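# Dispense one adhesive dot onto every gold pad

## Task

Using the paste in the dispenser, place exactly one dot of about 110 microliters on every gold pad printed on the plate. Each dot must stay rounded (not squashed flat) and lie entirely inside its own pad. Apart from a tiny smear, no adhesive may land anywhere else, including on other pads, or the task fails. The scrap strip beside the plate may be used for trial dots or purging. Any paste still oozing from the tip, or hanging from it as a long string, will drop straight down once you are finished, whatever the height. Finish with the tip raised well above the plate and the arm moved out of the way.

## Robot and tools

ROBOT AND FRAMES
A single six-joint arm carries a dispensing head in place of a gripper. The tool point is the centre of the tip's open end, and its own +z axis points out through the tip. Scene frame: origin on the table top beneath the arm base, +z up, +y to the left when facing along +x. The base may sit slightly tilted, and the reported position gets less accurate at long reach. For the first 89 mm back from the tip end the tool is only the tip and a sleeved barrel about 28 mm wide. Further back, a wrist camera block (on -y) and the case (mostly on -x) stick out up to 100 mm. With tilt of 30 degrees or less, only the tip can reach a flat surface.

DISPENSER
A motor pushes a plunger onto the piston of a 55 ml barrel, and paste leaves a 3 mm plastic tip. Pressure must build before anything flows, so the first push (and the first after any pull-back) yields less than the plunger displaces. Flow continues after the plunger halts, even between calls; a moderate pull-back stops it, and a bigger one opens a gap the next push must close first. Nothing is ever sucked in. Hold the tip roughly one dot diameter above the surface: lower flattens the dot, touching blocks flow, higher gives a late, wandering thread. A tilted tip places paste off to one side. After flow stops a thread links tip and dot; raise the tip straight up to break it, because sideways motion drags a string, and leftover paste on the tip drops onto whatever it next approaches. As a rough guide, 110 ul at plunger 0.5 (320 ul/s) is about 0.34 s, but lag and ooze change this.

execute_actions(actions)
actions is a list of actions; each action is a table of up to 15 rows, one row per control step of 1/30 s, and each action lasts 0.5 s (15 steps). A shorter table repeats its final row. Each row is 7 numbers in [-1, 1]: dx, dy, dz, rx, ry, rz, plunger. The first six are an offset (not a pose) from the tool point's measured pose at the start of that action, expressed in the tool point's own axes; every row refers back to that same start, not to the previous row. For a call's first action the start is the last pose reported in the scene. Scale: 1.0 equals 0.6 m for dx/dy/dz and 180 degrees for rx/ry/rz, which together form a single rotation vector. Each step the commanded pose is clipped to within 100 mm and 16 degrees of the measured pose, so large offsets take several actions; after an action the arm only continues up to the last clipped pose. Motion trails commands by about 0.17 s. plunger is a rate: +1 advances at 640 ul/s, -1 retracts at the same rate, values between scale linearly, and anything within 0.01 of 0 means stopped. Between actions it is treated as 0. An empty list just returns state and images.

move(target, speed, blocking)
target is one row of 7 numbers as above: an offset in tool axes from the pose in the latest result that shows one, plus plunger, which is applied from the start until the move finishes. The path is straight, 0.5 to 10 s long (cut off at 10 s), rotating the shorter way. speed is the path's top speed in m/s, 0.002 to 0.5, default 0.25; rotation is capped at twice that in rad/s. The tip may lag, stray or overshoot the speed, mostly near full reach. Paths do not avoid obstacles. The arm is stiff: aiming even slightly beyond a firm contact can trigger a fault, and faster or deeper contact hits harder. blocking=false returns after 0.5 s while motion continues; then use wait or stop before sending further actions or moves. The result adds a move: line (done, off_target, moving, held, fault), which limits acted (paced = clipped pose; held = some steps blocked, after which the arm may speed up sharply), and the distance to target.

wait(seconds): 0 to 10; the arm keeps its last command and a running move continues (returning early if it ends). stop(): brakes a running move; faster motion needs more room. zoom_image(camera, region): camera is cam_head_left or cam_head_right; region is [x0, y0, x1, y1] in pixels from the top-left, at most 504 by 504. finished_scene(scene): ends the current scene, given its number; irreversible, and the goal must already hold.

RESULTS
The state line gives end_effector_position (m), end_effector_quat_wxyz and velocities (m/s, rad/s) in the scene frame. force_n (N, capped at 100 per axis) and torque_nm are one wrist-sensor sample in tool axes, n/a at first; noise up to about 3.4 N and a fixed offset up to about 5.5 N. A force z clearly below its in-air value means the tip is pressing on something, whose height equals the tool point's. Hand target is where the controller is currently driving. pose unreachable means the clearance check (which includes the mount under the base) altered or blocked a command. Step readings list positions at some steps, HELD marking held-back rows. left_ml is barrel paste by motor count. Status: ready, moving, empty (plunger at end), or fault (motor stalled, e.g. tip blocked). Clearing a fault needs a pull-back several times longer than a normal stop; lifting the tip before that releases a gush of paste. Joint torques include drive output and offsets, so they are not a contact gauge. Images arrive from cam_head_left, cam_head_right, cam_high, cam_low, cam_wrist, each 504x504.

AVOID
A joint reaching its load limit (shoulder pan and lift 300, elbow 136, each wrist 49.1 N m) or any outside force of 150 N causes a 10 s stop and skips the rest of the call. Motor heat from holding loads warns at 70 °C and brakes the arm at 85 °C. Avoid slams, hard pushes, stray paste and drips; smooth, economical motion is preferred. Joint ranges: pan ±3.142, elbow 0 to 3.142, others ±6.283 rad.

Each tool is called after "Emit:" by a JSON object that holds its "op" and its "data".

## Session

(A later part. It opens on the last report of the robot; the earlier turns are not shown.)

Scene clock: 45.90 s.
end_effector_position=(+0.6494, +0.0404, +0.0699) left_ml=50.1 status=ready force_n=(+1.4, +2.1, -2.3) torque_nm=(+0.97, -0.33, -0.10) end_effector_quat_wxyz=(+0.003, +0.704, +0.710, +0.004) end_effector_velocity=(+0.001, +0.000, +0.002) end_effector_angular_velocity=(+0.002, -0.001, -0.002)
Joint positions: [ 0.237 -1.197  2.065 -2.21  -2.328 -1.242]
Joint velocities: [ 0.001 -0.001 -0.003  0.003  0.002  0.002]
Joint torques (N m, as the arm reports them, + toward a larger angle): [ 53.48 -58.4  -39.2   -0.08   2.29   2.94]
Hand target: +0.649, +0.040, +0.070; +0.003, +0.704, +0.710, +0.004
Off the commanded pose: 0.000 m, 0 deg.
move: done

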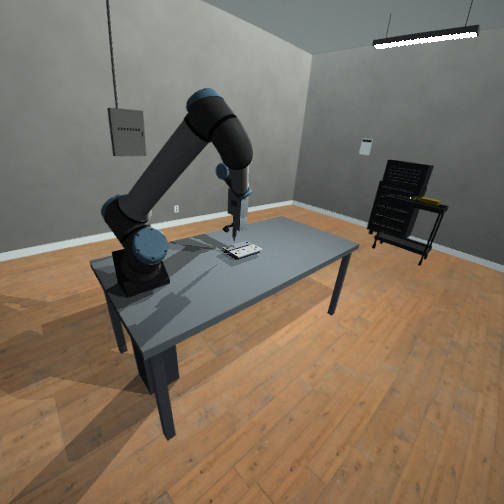

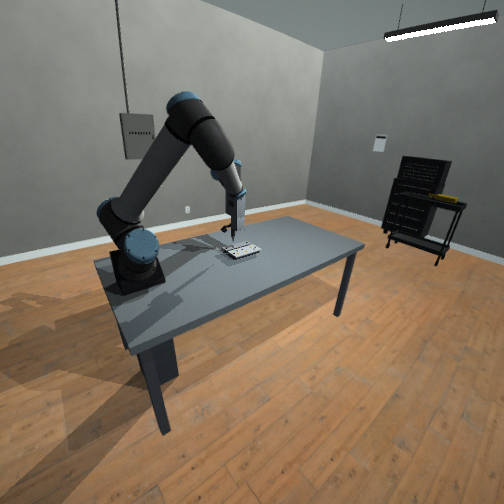

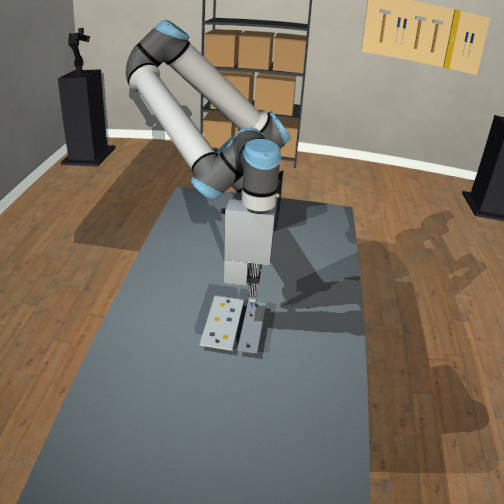

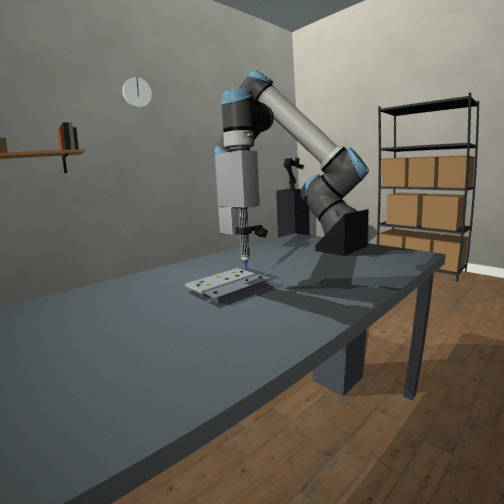

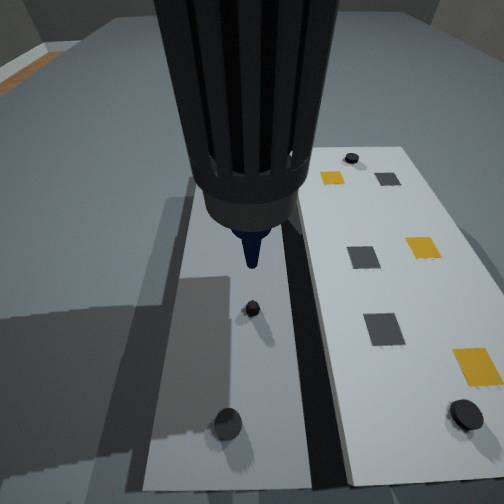

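Emit:
{"op": "move", "data": {"target": [-0.1665,-0.055,0.035,0,0,0,0], "speed": 0.2}}

Emit:
{"op": "move", "data": {"target": [0,0,0.025,0,0,0,0], "speed": 0.05}}

Emit:
{"op": "execute_actions", "data": {"actions": [[[0,0,0,0,0,0,0.645]]]}}

Emit:
{"op": "wait", "data": {"seconds": 10}}

Emit:
{"op": "wait", "data": {"seconds": 10}}

Emit:
{"op": "execute_actions", "data": {"actions": [[[0,0,0,0,0,0,-0.3]]]}}

Emit:
{"op": "move", "data": {"target": [0,0,-0.06,0,0,0,0], "speed": 0.08}}

Scene clock: 54.73 s.
end_effector_position=(+0.6173, -0.0598, +0.0485) left_ml=50.1 status=ready force_n=(+2.2, +0.3, -2.8) torque_nm=(+0.22, -0.68, -0.13) end_effector_quat_wxyz=(+0.003, +0.704, +0.710, +0.004) end_effector_velocity=(-0.000, -0.001, +0.000) end_effector_angular_velocity=(+0.001, -0.001, +0.001)
Joint positions: [ 0.122 -1.347  2.175 -2.279 -2.348 -1.4  ]
Joint velocities: [-0.002 -0.003  0.001 -0.002  0.001 -0.005]
Joint torques (N m, as the arm reports them, + toward a larger angle): [ 16.52 -54.14 -12.14  -6.28   2.27  -2.88]
Hand target: +0.617, -0.060, +0.048; +0.003, +0.704, +0.710, +0.004
Off the commanded pose: 0.000 m, 0 deg.
move: done

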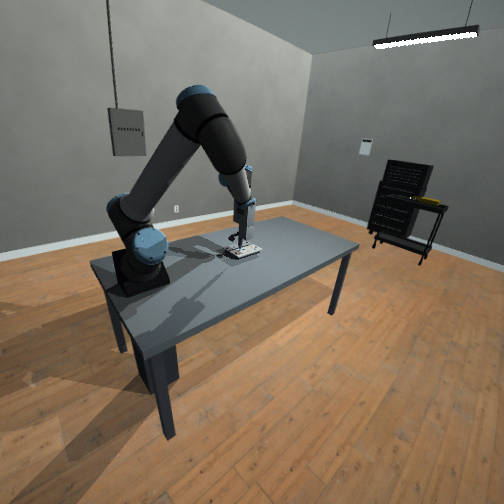

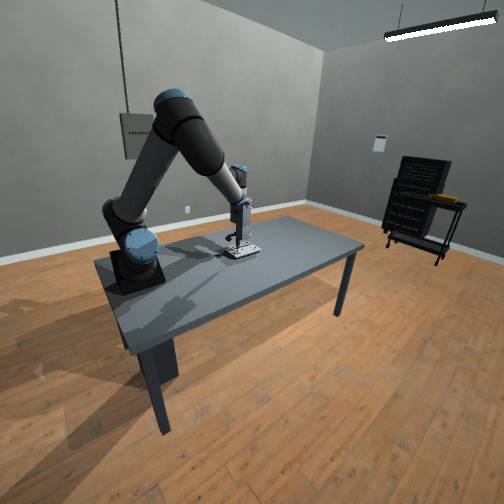

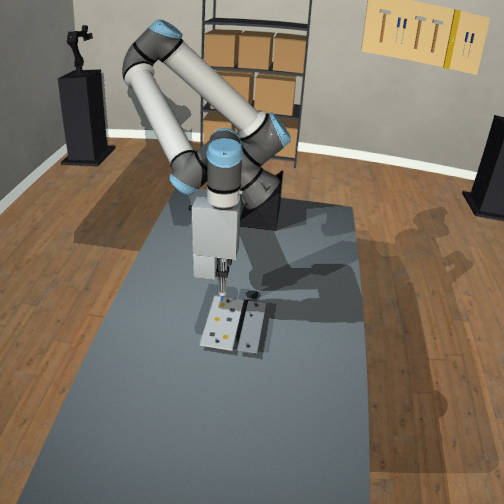

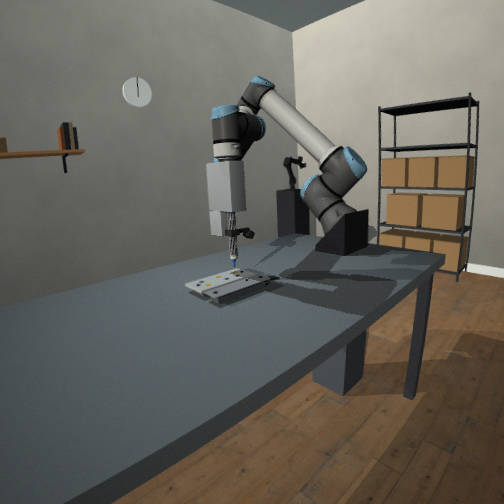

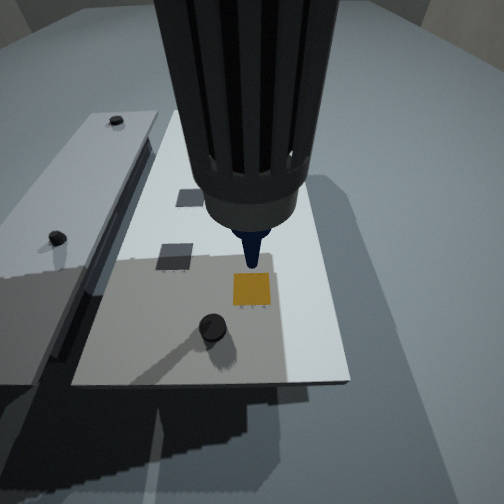

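Scene clock: 55.53 s.
end_effector_position=(+0.6174, -0.0598, +0.0336) left_ml=50.1 status=ready force_n=(+0.4, +1.0, -1.5) torque_nm=(+0.42, -0.05, -0.17) end_effector_quat_wxyz=(+0.003, +0.704, +0.710, +0.004) end_effector_velocity=(-0.000, +0.001, -0.001) end_effector_angular_velocity=(+0.001, +0.000, -0.000)
Joint positions: [ 0.105 -1.334  2.19  -2.323 -2.35  -1.423]
Joint velocities: [-0.001  0.002  0.002 -0.004  0.001 -0.001]
Joint torques (N m, as the arm reports them, + toward a larger angle): [ 17.39 -20.66 -13.21  -6.15  -2.04  -2.67]
Hand target: +0.617, -0.060, +0.033; +0.003, +0.704, +0.710, +0.004
Off the commanded pose: 0.000 m, 0 deg.
move: done

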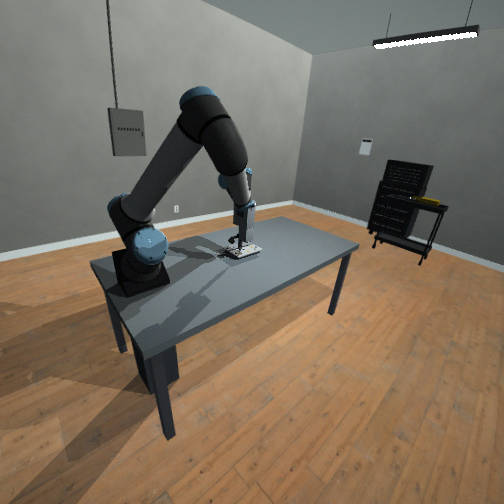

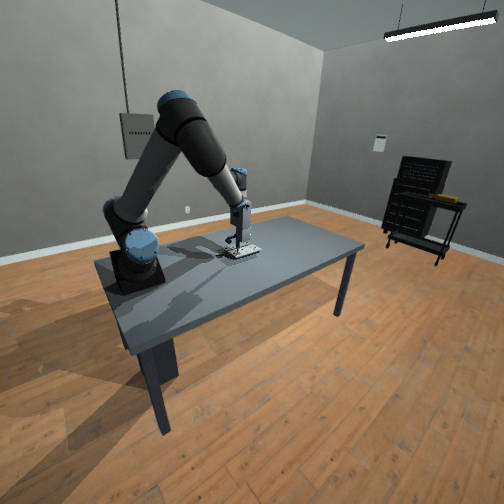

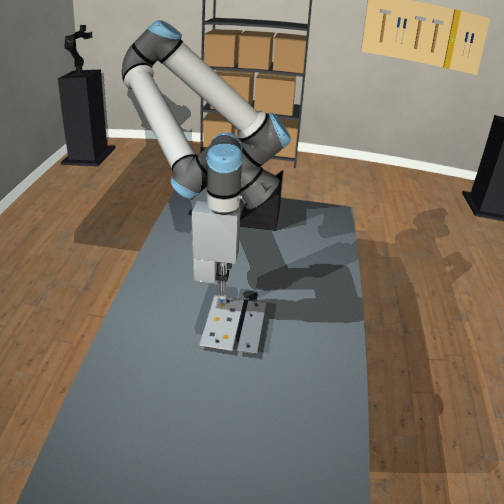

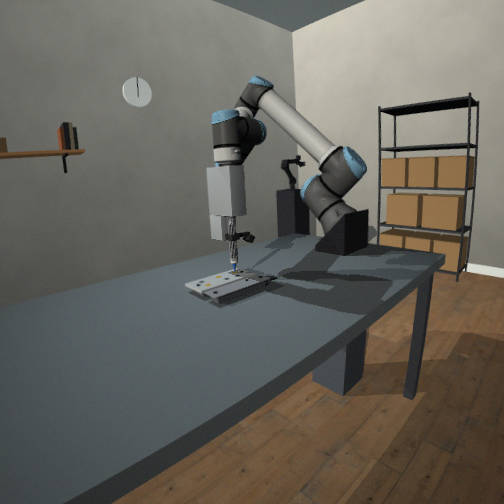

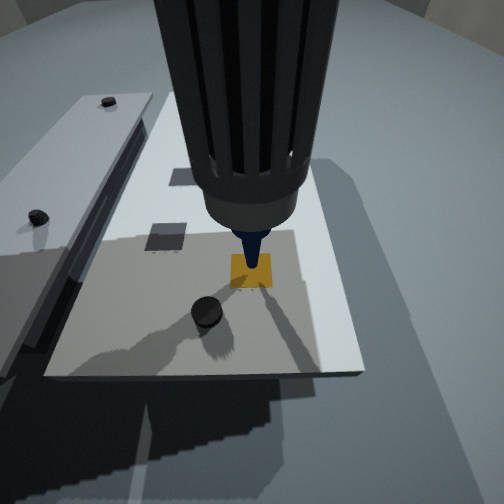

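Scene clock: 56.03 s.
end_effector_position=(+0.6174, -0.0598, +0.0335) left_ml=49.9 status=moving force_n=(+2.5, +1.5, -2.6) torque_nm=(+0.67, -0.85, -0.13) end_effector_quat_wxyz=(+0.003, +0.704, +0.710, +0.004) end_effector_velocity=(+0.000, -0.001, +0.000) end_effector_angular_velocity=(-0.001, -0.000, +0.001)
Joint positions: [ 0.105 -1.334  2.19  -2.323 -2.35  -1.423]
Joint velocities: [-0.    -0.    -0.    -0.    -0.001 -0.001]
Joint torques (N m, as the arm reports them, + toward a larger angle): [ 27.88 -29.49 -17.42  -0.35  -1.93   2.51]
Hand target: +0.617, -0.060, +0.034; +0.003, +0.704, +0.710, +0.004
Off the commanded pose: 0.000 m, 0 deg.
Step readings (end_effector_position):
0: (+0.6174, -0.0598, +0.0336)
1: (+0.6174, -0.0598, +0.0335)
2: (+0.6174, -0.0598, +0.0335)
4: (+0.6174, -0.0598, +0.0335)
8: (+0.6174, -0.0598, +0.0335)
15: end_effector_position above

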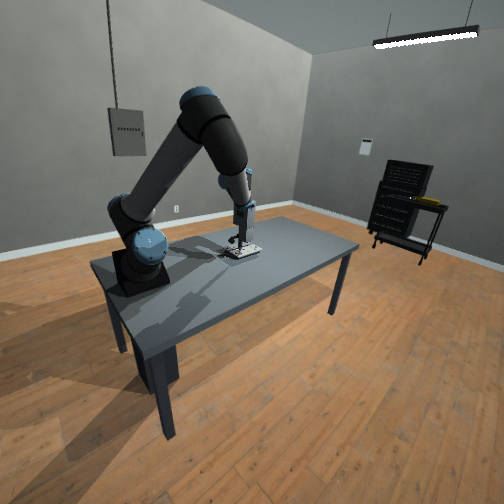

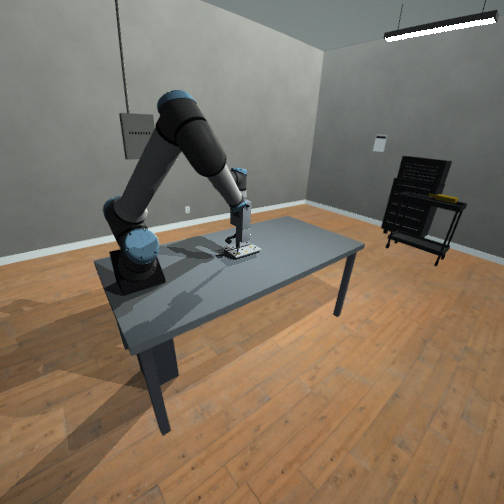

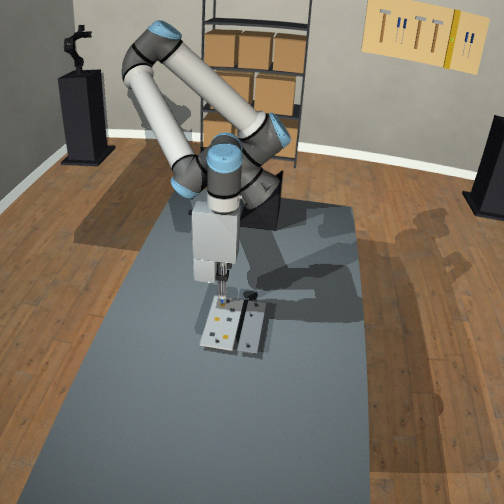

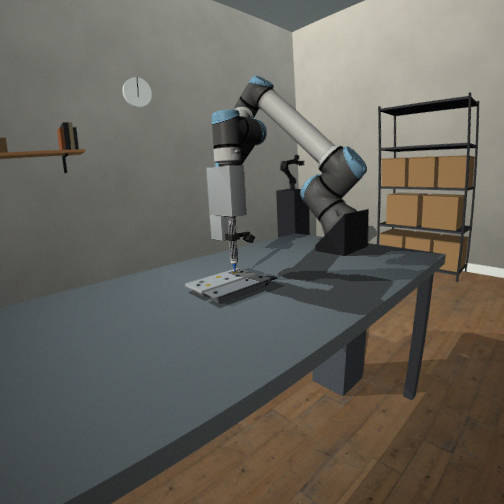

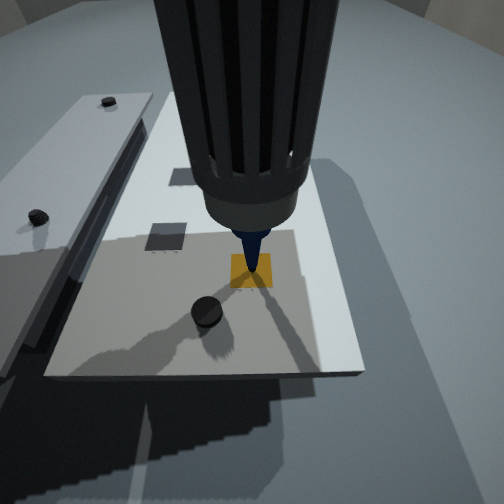

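Scene clock: 66.03 s.
end_effector_position=(+0.6174, -0.0598, +0.0336) left_ml=49.9 status=ready force_n=(+1.0, -0.5, -0.2) torque_nm=(+0.03, -0.22, -0.10) end_effector_quat_wxyz=(+0.003, +0.704, +0.710, +0.004) end_effector_velocity=(+0.001, -0.000, +0.000) end_effector_angular_velocity=(+0.000, -0.001, +0.001)
Joint positions: [ 0.105 -1.334  2.19  -2.323 -2.35  -1.423]
Joint velocities: [-0.     0.    -0.    -0.001  0.    -0.002]
Joint torques (N m, as the arm reports them, + toward a larger angle): [ 51.88 -53.71 -37.23  -0.44   2.17   2.72]
Hand target: +0.617, -0.060, +0.034; +0.003, +0.704, +0.710, +0.004
Off the commanded pose: 0.000 m, 0 deg.
wait: 10.00 s; at rest by 0.20 s

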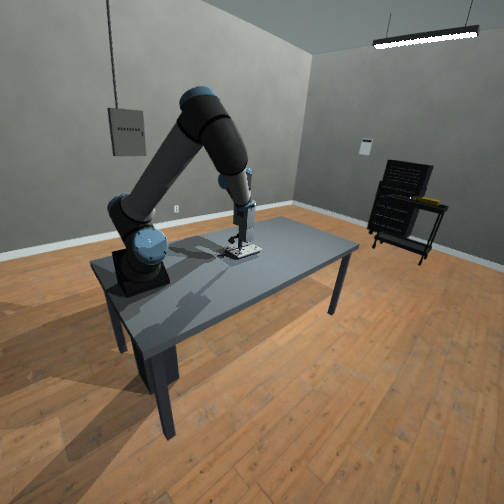

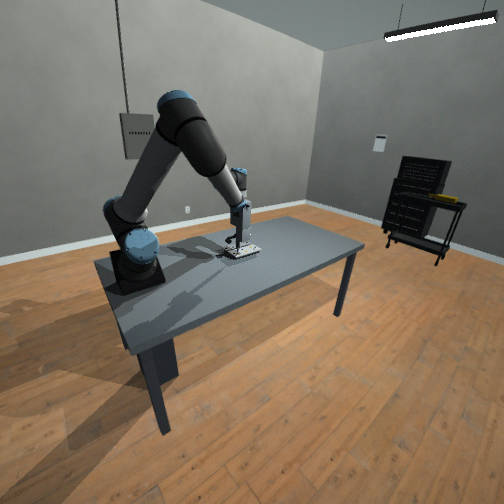

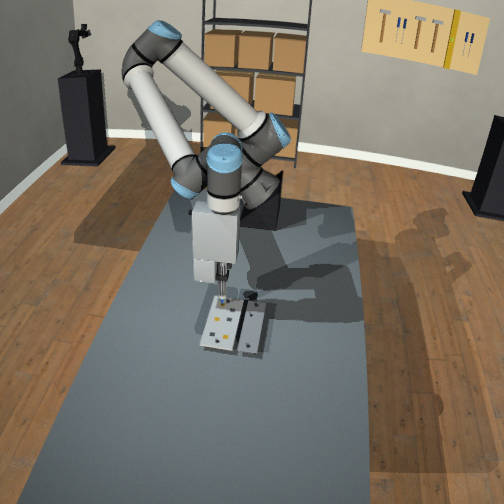

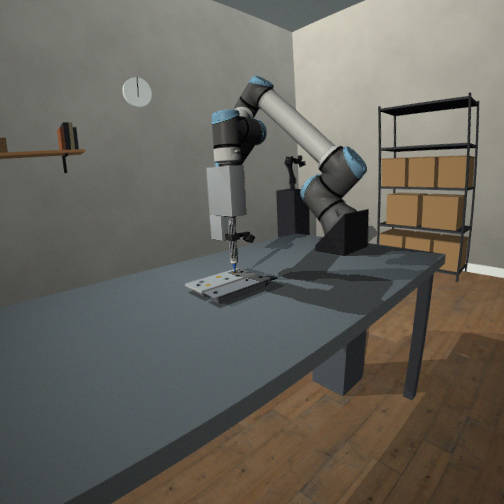

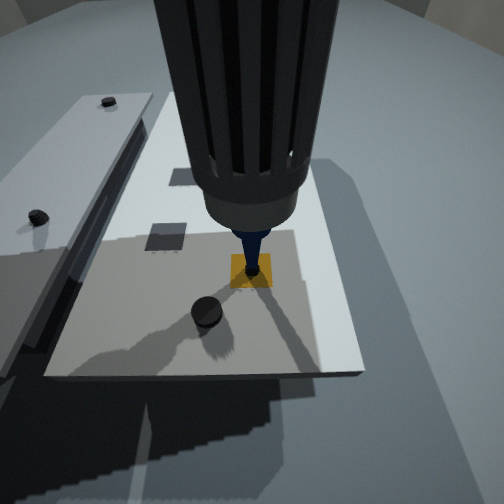

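Scene clock: 76.03 s.
end_effector_position=(+0.6174, -0.0598, +0.0336) left_ml=49.9 status=ready force_n=(+0.5, +1.3, -2.8) torque_nm=(+0.59, -0.06, -0.13) end_effector_quat_wxyz=(+0.003, +0.704, +0.710, +0.004) end_effector_velocity=(-0.000, +0.000, -0.000) end_effector_angular_velocity=(+0.001, +0.001, -0.000)
Joint positions: [ 0.105 -1.334  2.19  -2.323 -2.35  -1.423]
Joint velocities: [-0.    -0.     0.     0.001  0.001  0.   ]
Joint torques (N m, as the arm reports them, + toward a larger angle): [ 50.25 -54.54 -36.43  -0.73   1.99   2.6 ]
Hand target: +0.617, -0.060, +0.034; +0.003, +0.704, +0.710, +0.004
Off the commanded pose: 0.000 m, 0 deg.
wait: 10.00 s; at rest by 0.17 s

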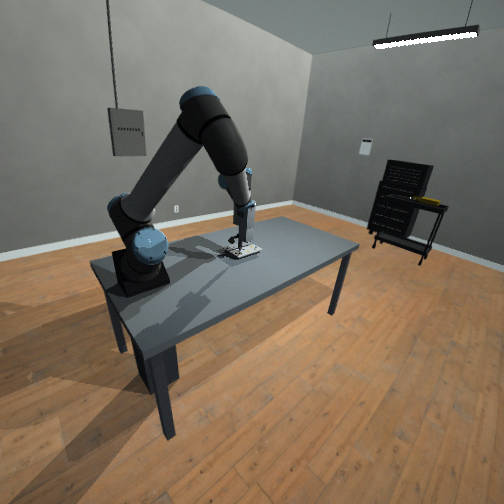

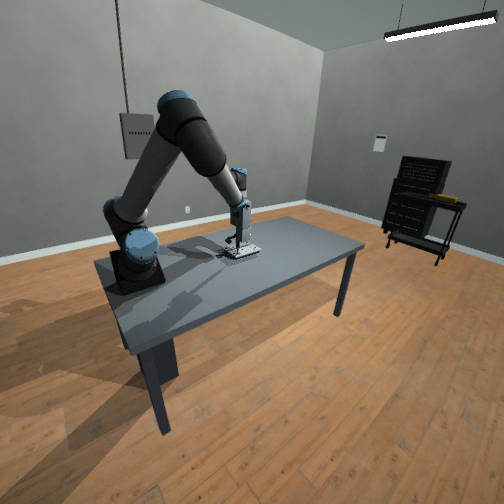

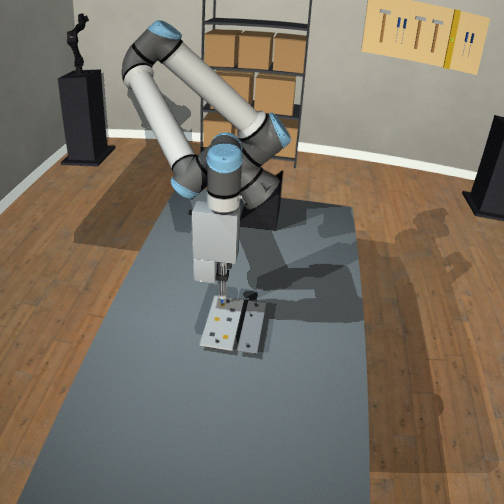

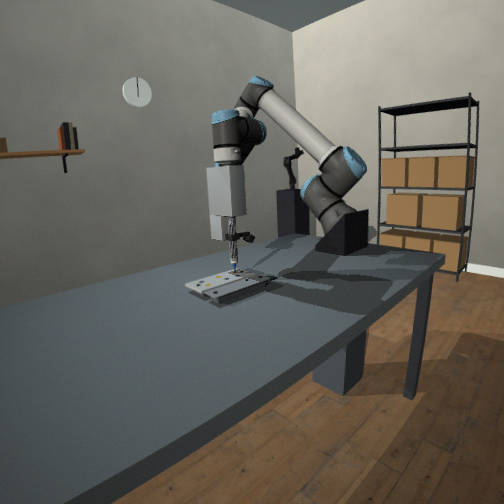

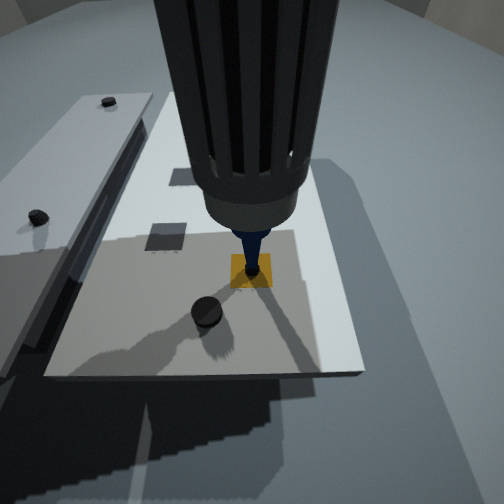

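Scene clock: 76.53 s.
end_effector_position=(+0.6174, -0.0598, +0.0336) left_ml=50.0 status=moving force_n=(+2.4, +0.7, -2.3) torque_nm=(+0.37, -0.80, -0.19) end_effector_quat_wxyz=(+0.003, +0.704, +0.710, +0.004) end_effector_velocity=(+0.000, +0.001, +0.000) end_effector_angular_velocity=(+0.002, -0.000, +0.002)
Joint positions: [ 0.105 -1.334  2.19  -2.323 -2.35  -1.423]
Joint velocities: [ 0.001  0.    -0.    -0.     0.002 -0.001]
Joint torques (N m, as the arm reports them, + toward a larger angle): [ 50.01 -53.35 -35.96  -0.77   1.75   2.71]
Hand target: +0.617, -0.060, +0.034; +0.003, +0.704, +0.710, +0.004
Off the commanded pose: 0.000 m, 0 deg.
Step readings (end_effector_position):
0: (+0.6174, -0.0598, +0.0336)
1: (+0.6174, -0.0598, +0.0336)
2: (+0.6174, -0.0598, +0.0336)
4: (+0.6174, -0.0598, +0.0336)
8: (+0.6174, -0.0598, +0.0336)
15: end_effector_position above

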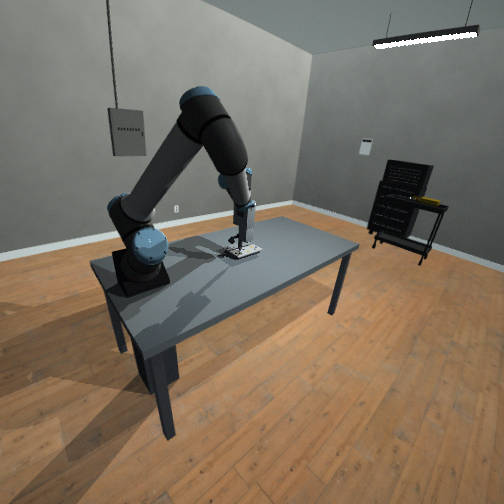

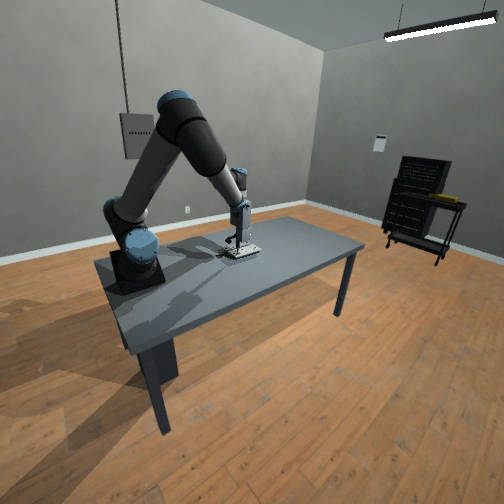

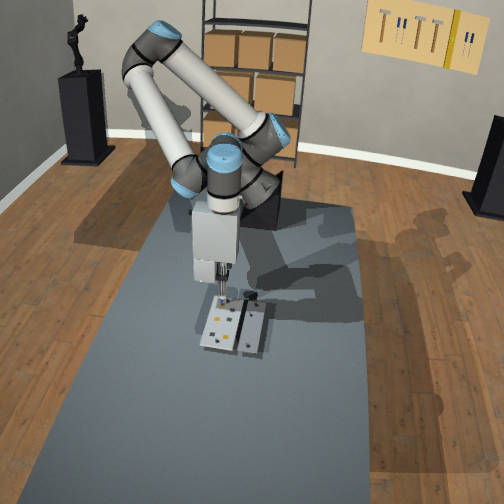

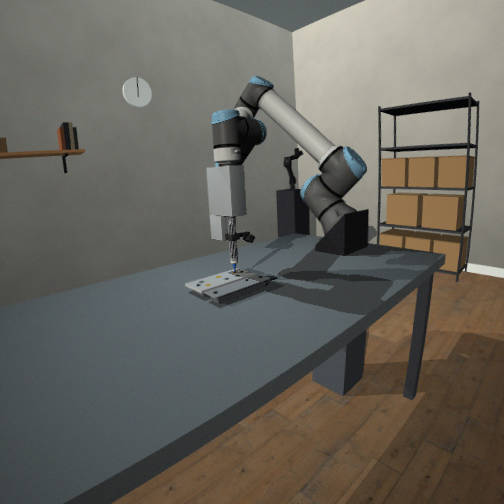

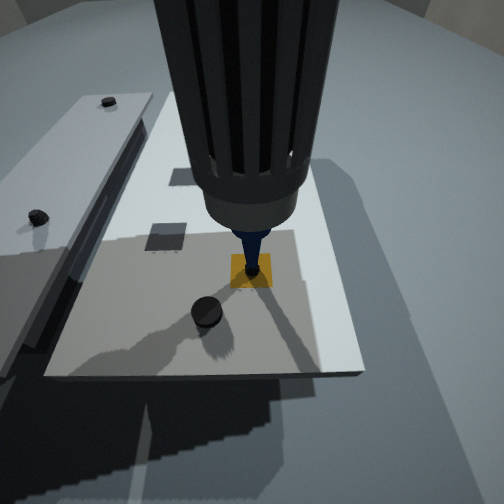

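Scene clock: 77.40 s.
end_effector_position=(+0.6171, -0.0598, +0.0695) left_ml=50.0 status=ready force_n=(+1.1, +0.7, -1.6) torque_nm=(+0.33, -0.28, -0.16) end_effector_quat_wxyz=(+0.003, +0.704, +0.710, +0.004) end_effector_velocity=(+0.000, -0.000, +0.002) end_effector_angular_velocity=(+0.001, -0.000, -0.001)
Joint positions: [ 0.145 -1.364  2.152 -2.218 -2.345 -1.368]
Joint velocities: [ 0.001 -0.002 -0.002  0.005  0.001  0.002]
Joint torques (N m, as the arm reports them, + toward a larger angle): [ 50.27 -52.16 -39.45  -0.13   2.26   3.09]
Hand target: +0.617, -0.060, +0.070; +0.003, +0.704, +0.710, +0.004
Off the commanded pose: 0.000 m, 0 deg.
move: done

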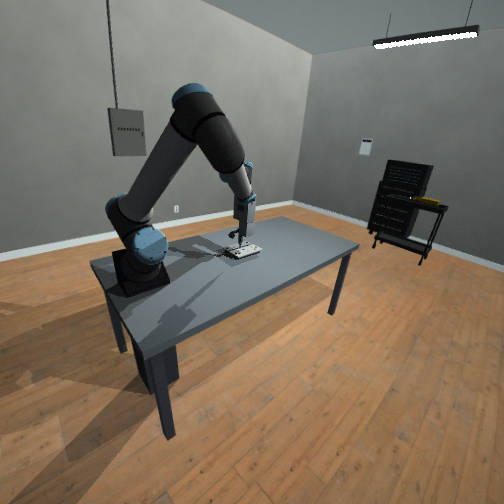

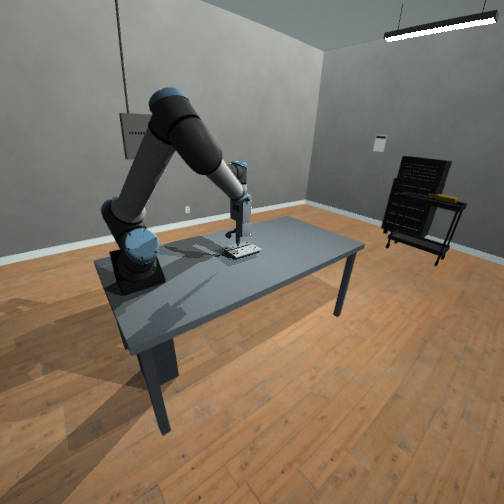

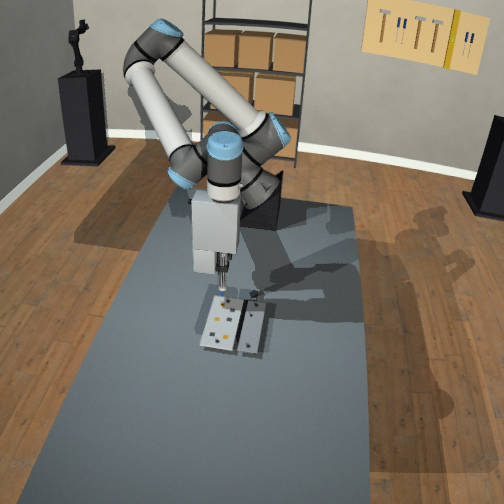

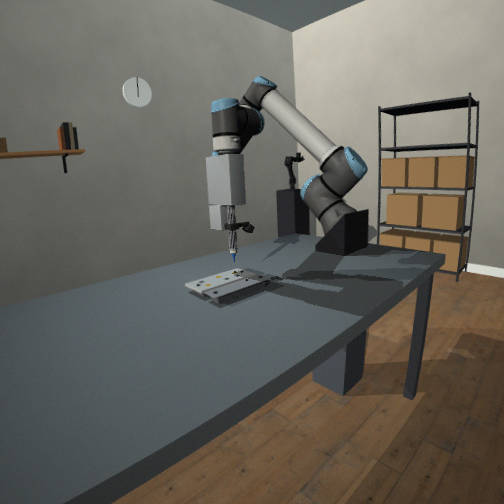

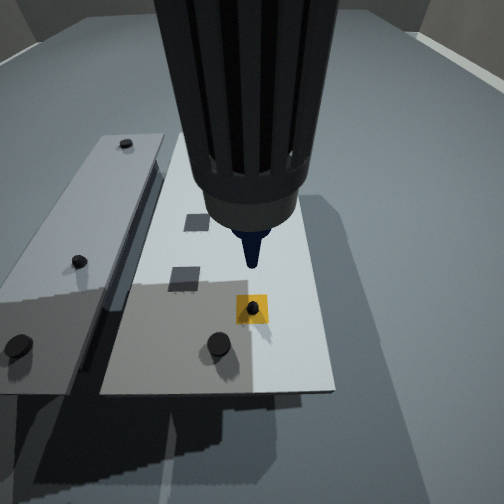

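Reference at z=0.0485: pad centre at about (252,291).

Emit:
{"op": "move", "data": {"target": [-0.005,0.125,0.0362,0,0,0,0], "speed": 0.2}}

Scene clock: 80.87 s.
end_effector_position=(+0.6922, -0.0623, +0.0485) left_ml=50.0 status=ready force_n=(+1.8, +1.9, -1.6) torque_nm=(+0.78, -0.53, -0.16) end_effector_quat_wxyz=(+0.003, +0.704, +0.710, +0.004) end_effector_velocity=(+0.003, -0.001, +0.000) end_effector_angular_velocity=(-0.000, -0.002, -0.004)
Joint positions: [ 0.105 -1.254  2.043 -2.257 -2.35  -1.423]
Joint velocities: [-0.001  0.001 -0.003 -0.001 -0.001  0.001]
Joint torques (N m, as the arm reports them, + toward a larger angle): [ 24.61 -27.88 -39.11  -6.16  -2.09  -2.78]
Hand target: +0.692, -0.062, +0.048; +0.003, +0.704, +0.710, +0.004
Off the commanded pose: 0.000 m, 0 deg.
move: done

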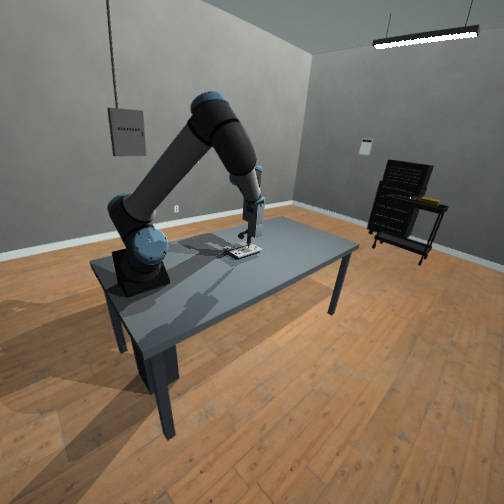

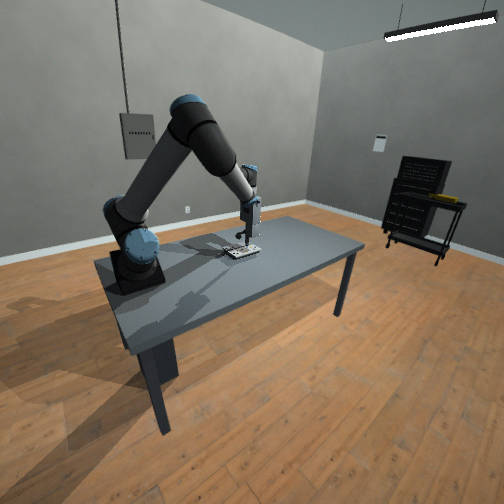

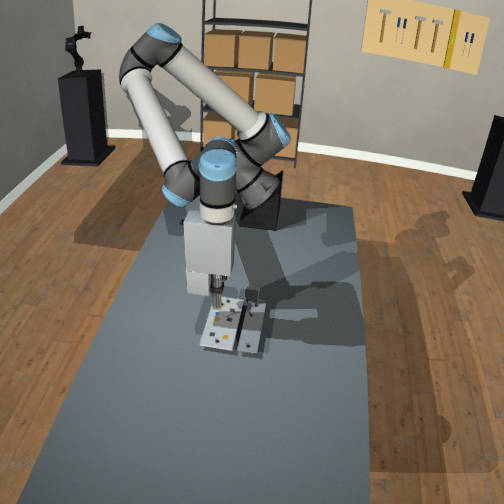

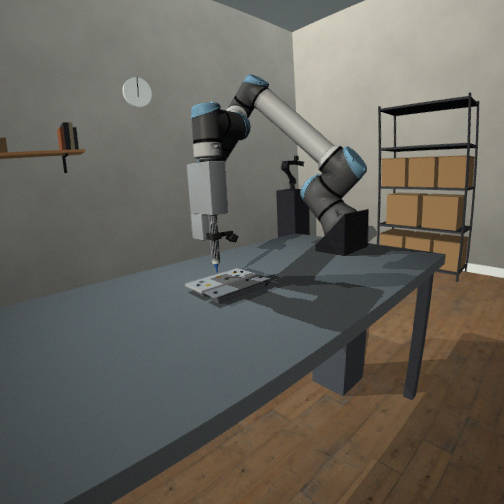

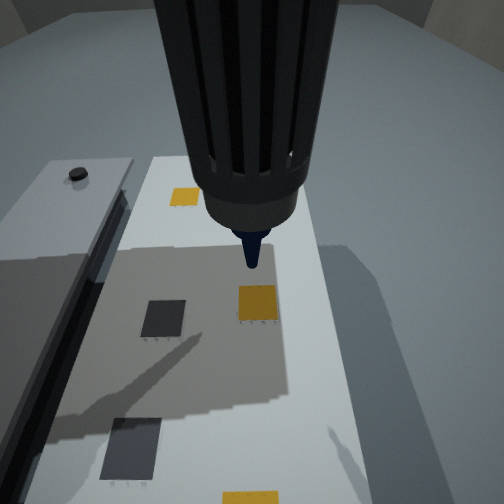

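Emit:
{"op": "execute_actions", "data": {"actions": []}}

Scene clock: 95.33 s.
end_effector_position=(+0.6923, -0.0623, +0.0484) left_ml=50.0 status=ready force_n=(+2.8, +1.1, +0.4) torque_nm=(+0.49, -0.90, -0.04) end_effector_quat_wxyz=(+0.003, +0.704, +0.710, +0.004) end_effector_velocity=(-0.000, +0.000, -0.000) end_effector_angular_velocity=(-0.000, +0.000, +0.001)
Joint positions: [ 0.105 -1.253  2.043 -2.257 -2.35  -1.423]
Joint velocities: [-0.     0.     0.    -0.     0.    -0.001]
Joint torques (N m, as the arm reports them, + toward a larger angle): [ 23.94 -28.2  -38.28  -5.55  -1.65  -2.61]
Hand target: +0.692, -0.062, +0.048; +0.003, +0.704, +0.710, +0.004
Off the commanded pose: 0.000 m, 0 deg.

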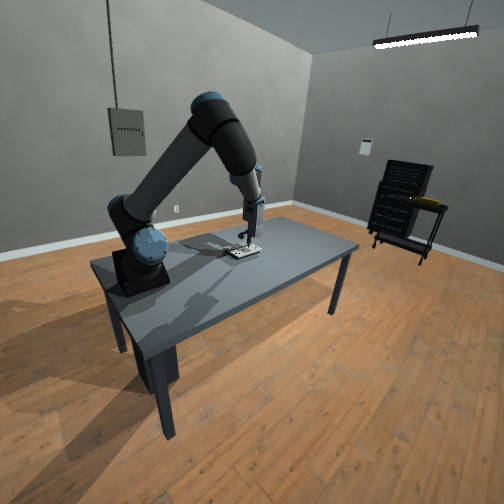

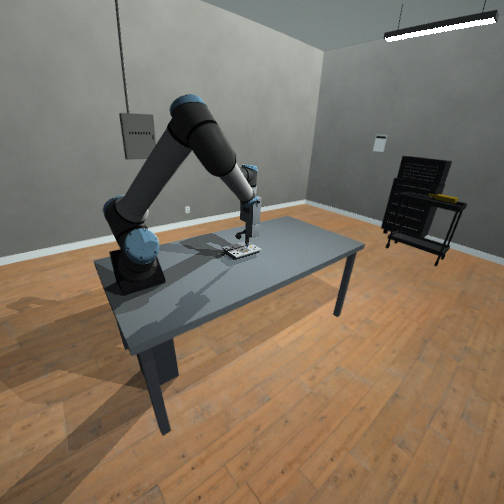

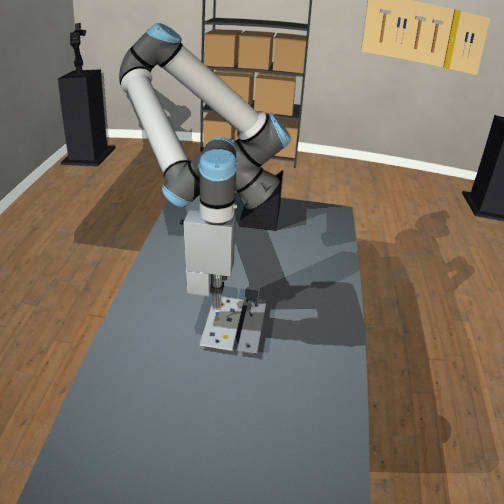

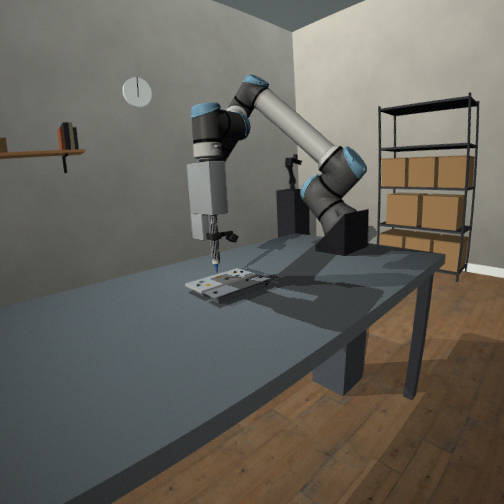

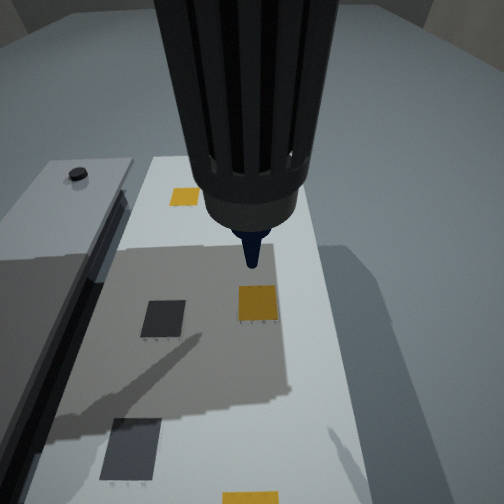

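Emit:
{"op": "move", "data": {"target": [-0.0042,-0.010,0.0245,0,0,0,0], "speed": 0.05}}

Emit:
{"op": "zoom_image", "data": {"camera": "cam_wrist", "region": [190,210,310,330]}}

Scene clock: 99.20 s.
end_effector_position=(+0.6865, -0.0648, +0.0338) left_ml=50.0 status=ready force_n=(+2.1, +1.0, -0.3) torque_nm=(+0.46, -0.67, -0.16) end_effector_quat_wxyz=(+0.003, +0.704, +0.710, +0.004) end_effector_velocity=(+0.001, -0.001, -0.001) end_effector_angular_velocity=(-0.000, -0.002, -0.002)
Joint positions: [ 0.089 -1.253  2.068 -2.298 -2.352 -1.446]
Joint velocities: [-0.002 -0.     0.001 -0.005 -0.001 -0.003]
Joint torques (N m, as the arm reports them, + toward a larger angle): [ 22.92 -26.6  -11.92  -6.04  -2.05  -2.9 ]
Hand target: +0.686, -0.065, +0.034; +0.003, +0.704, +0.710, +0.004
Off the commanded pose: 0.000 m, 0 deg.
move: done

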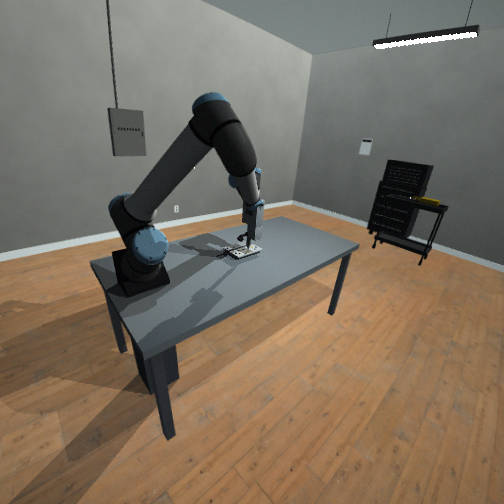

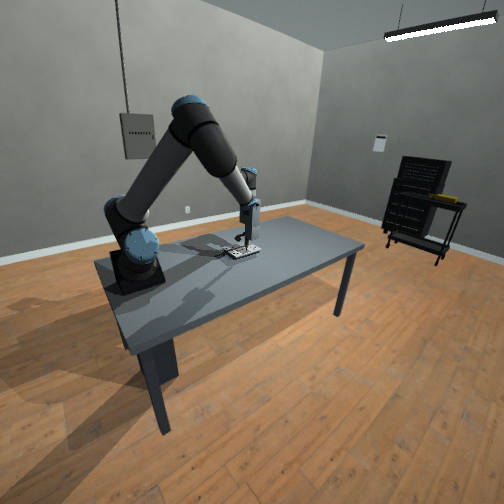

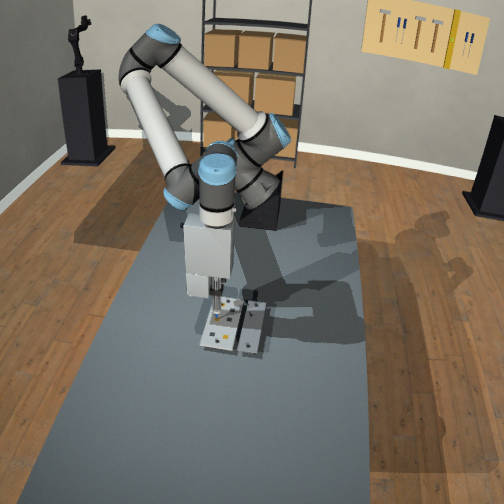

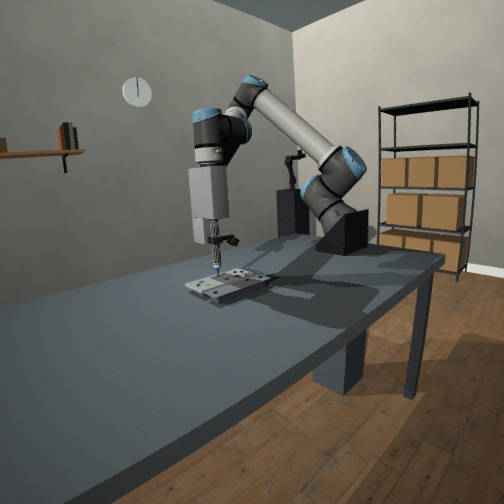

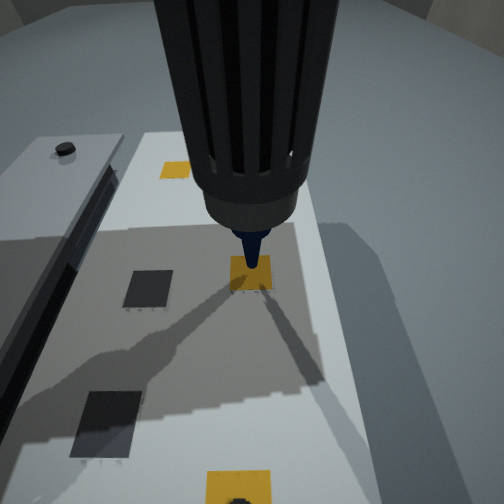

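Region (190, 210, 310, 330) of cam_wrist's 504x504 image, scaled by 4.200, with more detail than that image has.

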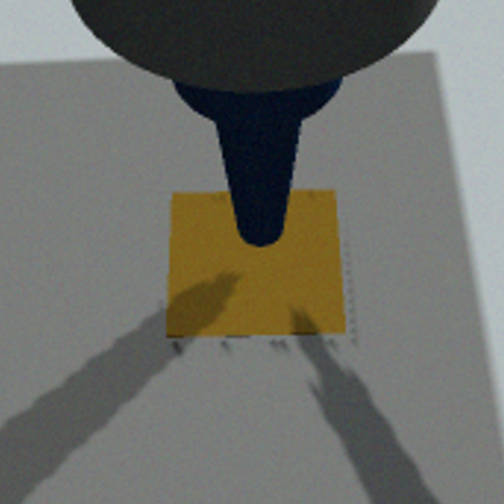

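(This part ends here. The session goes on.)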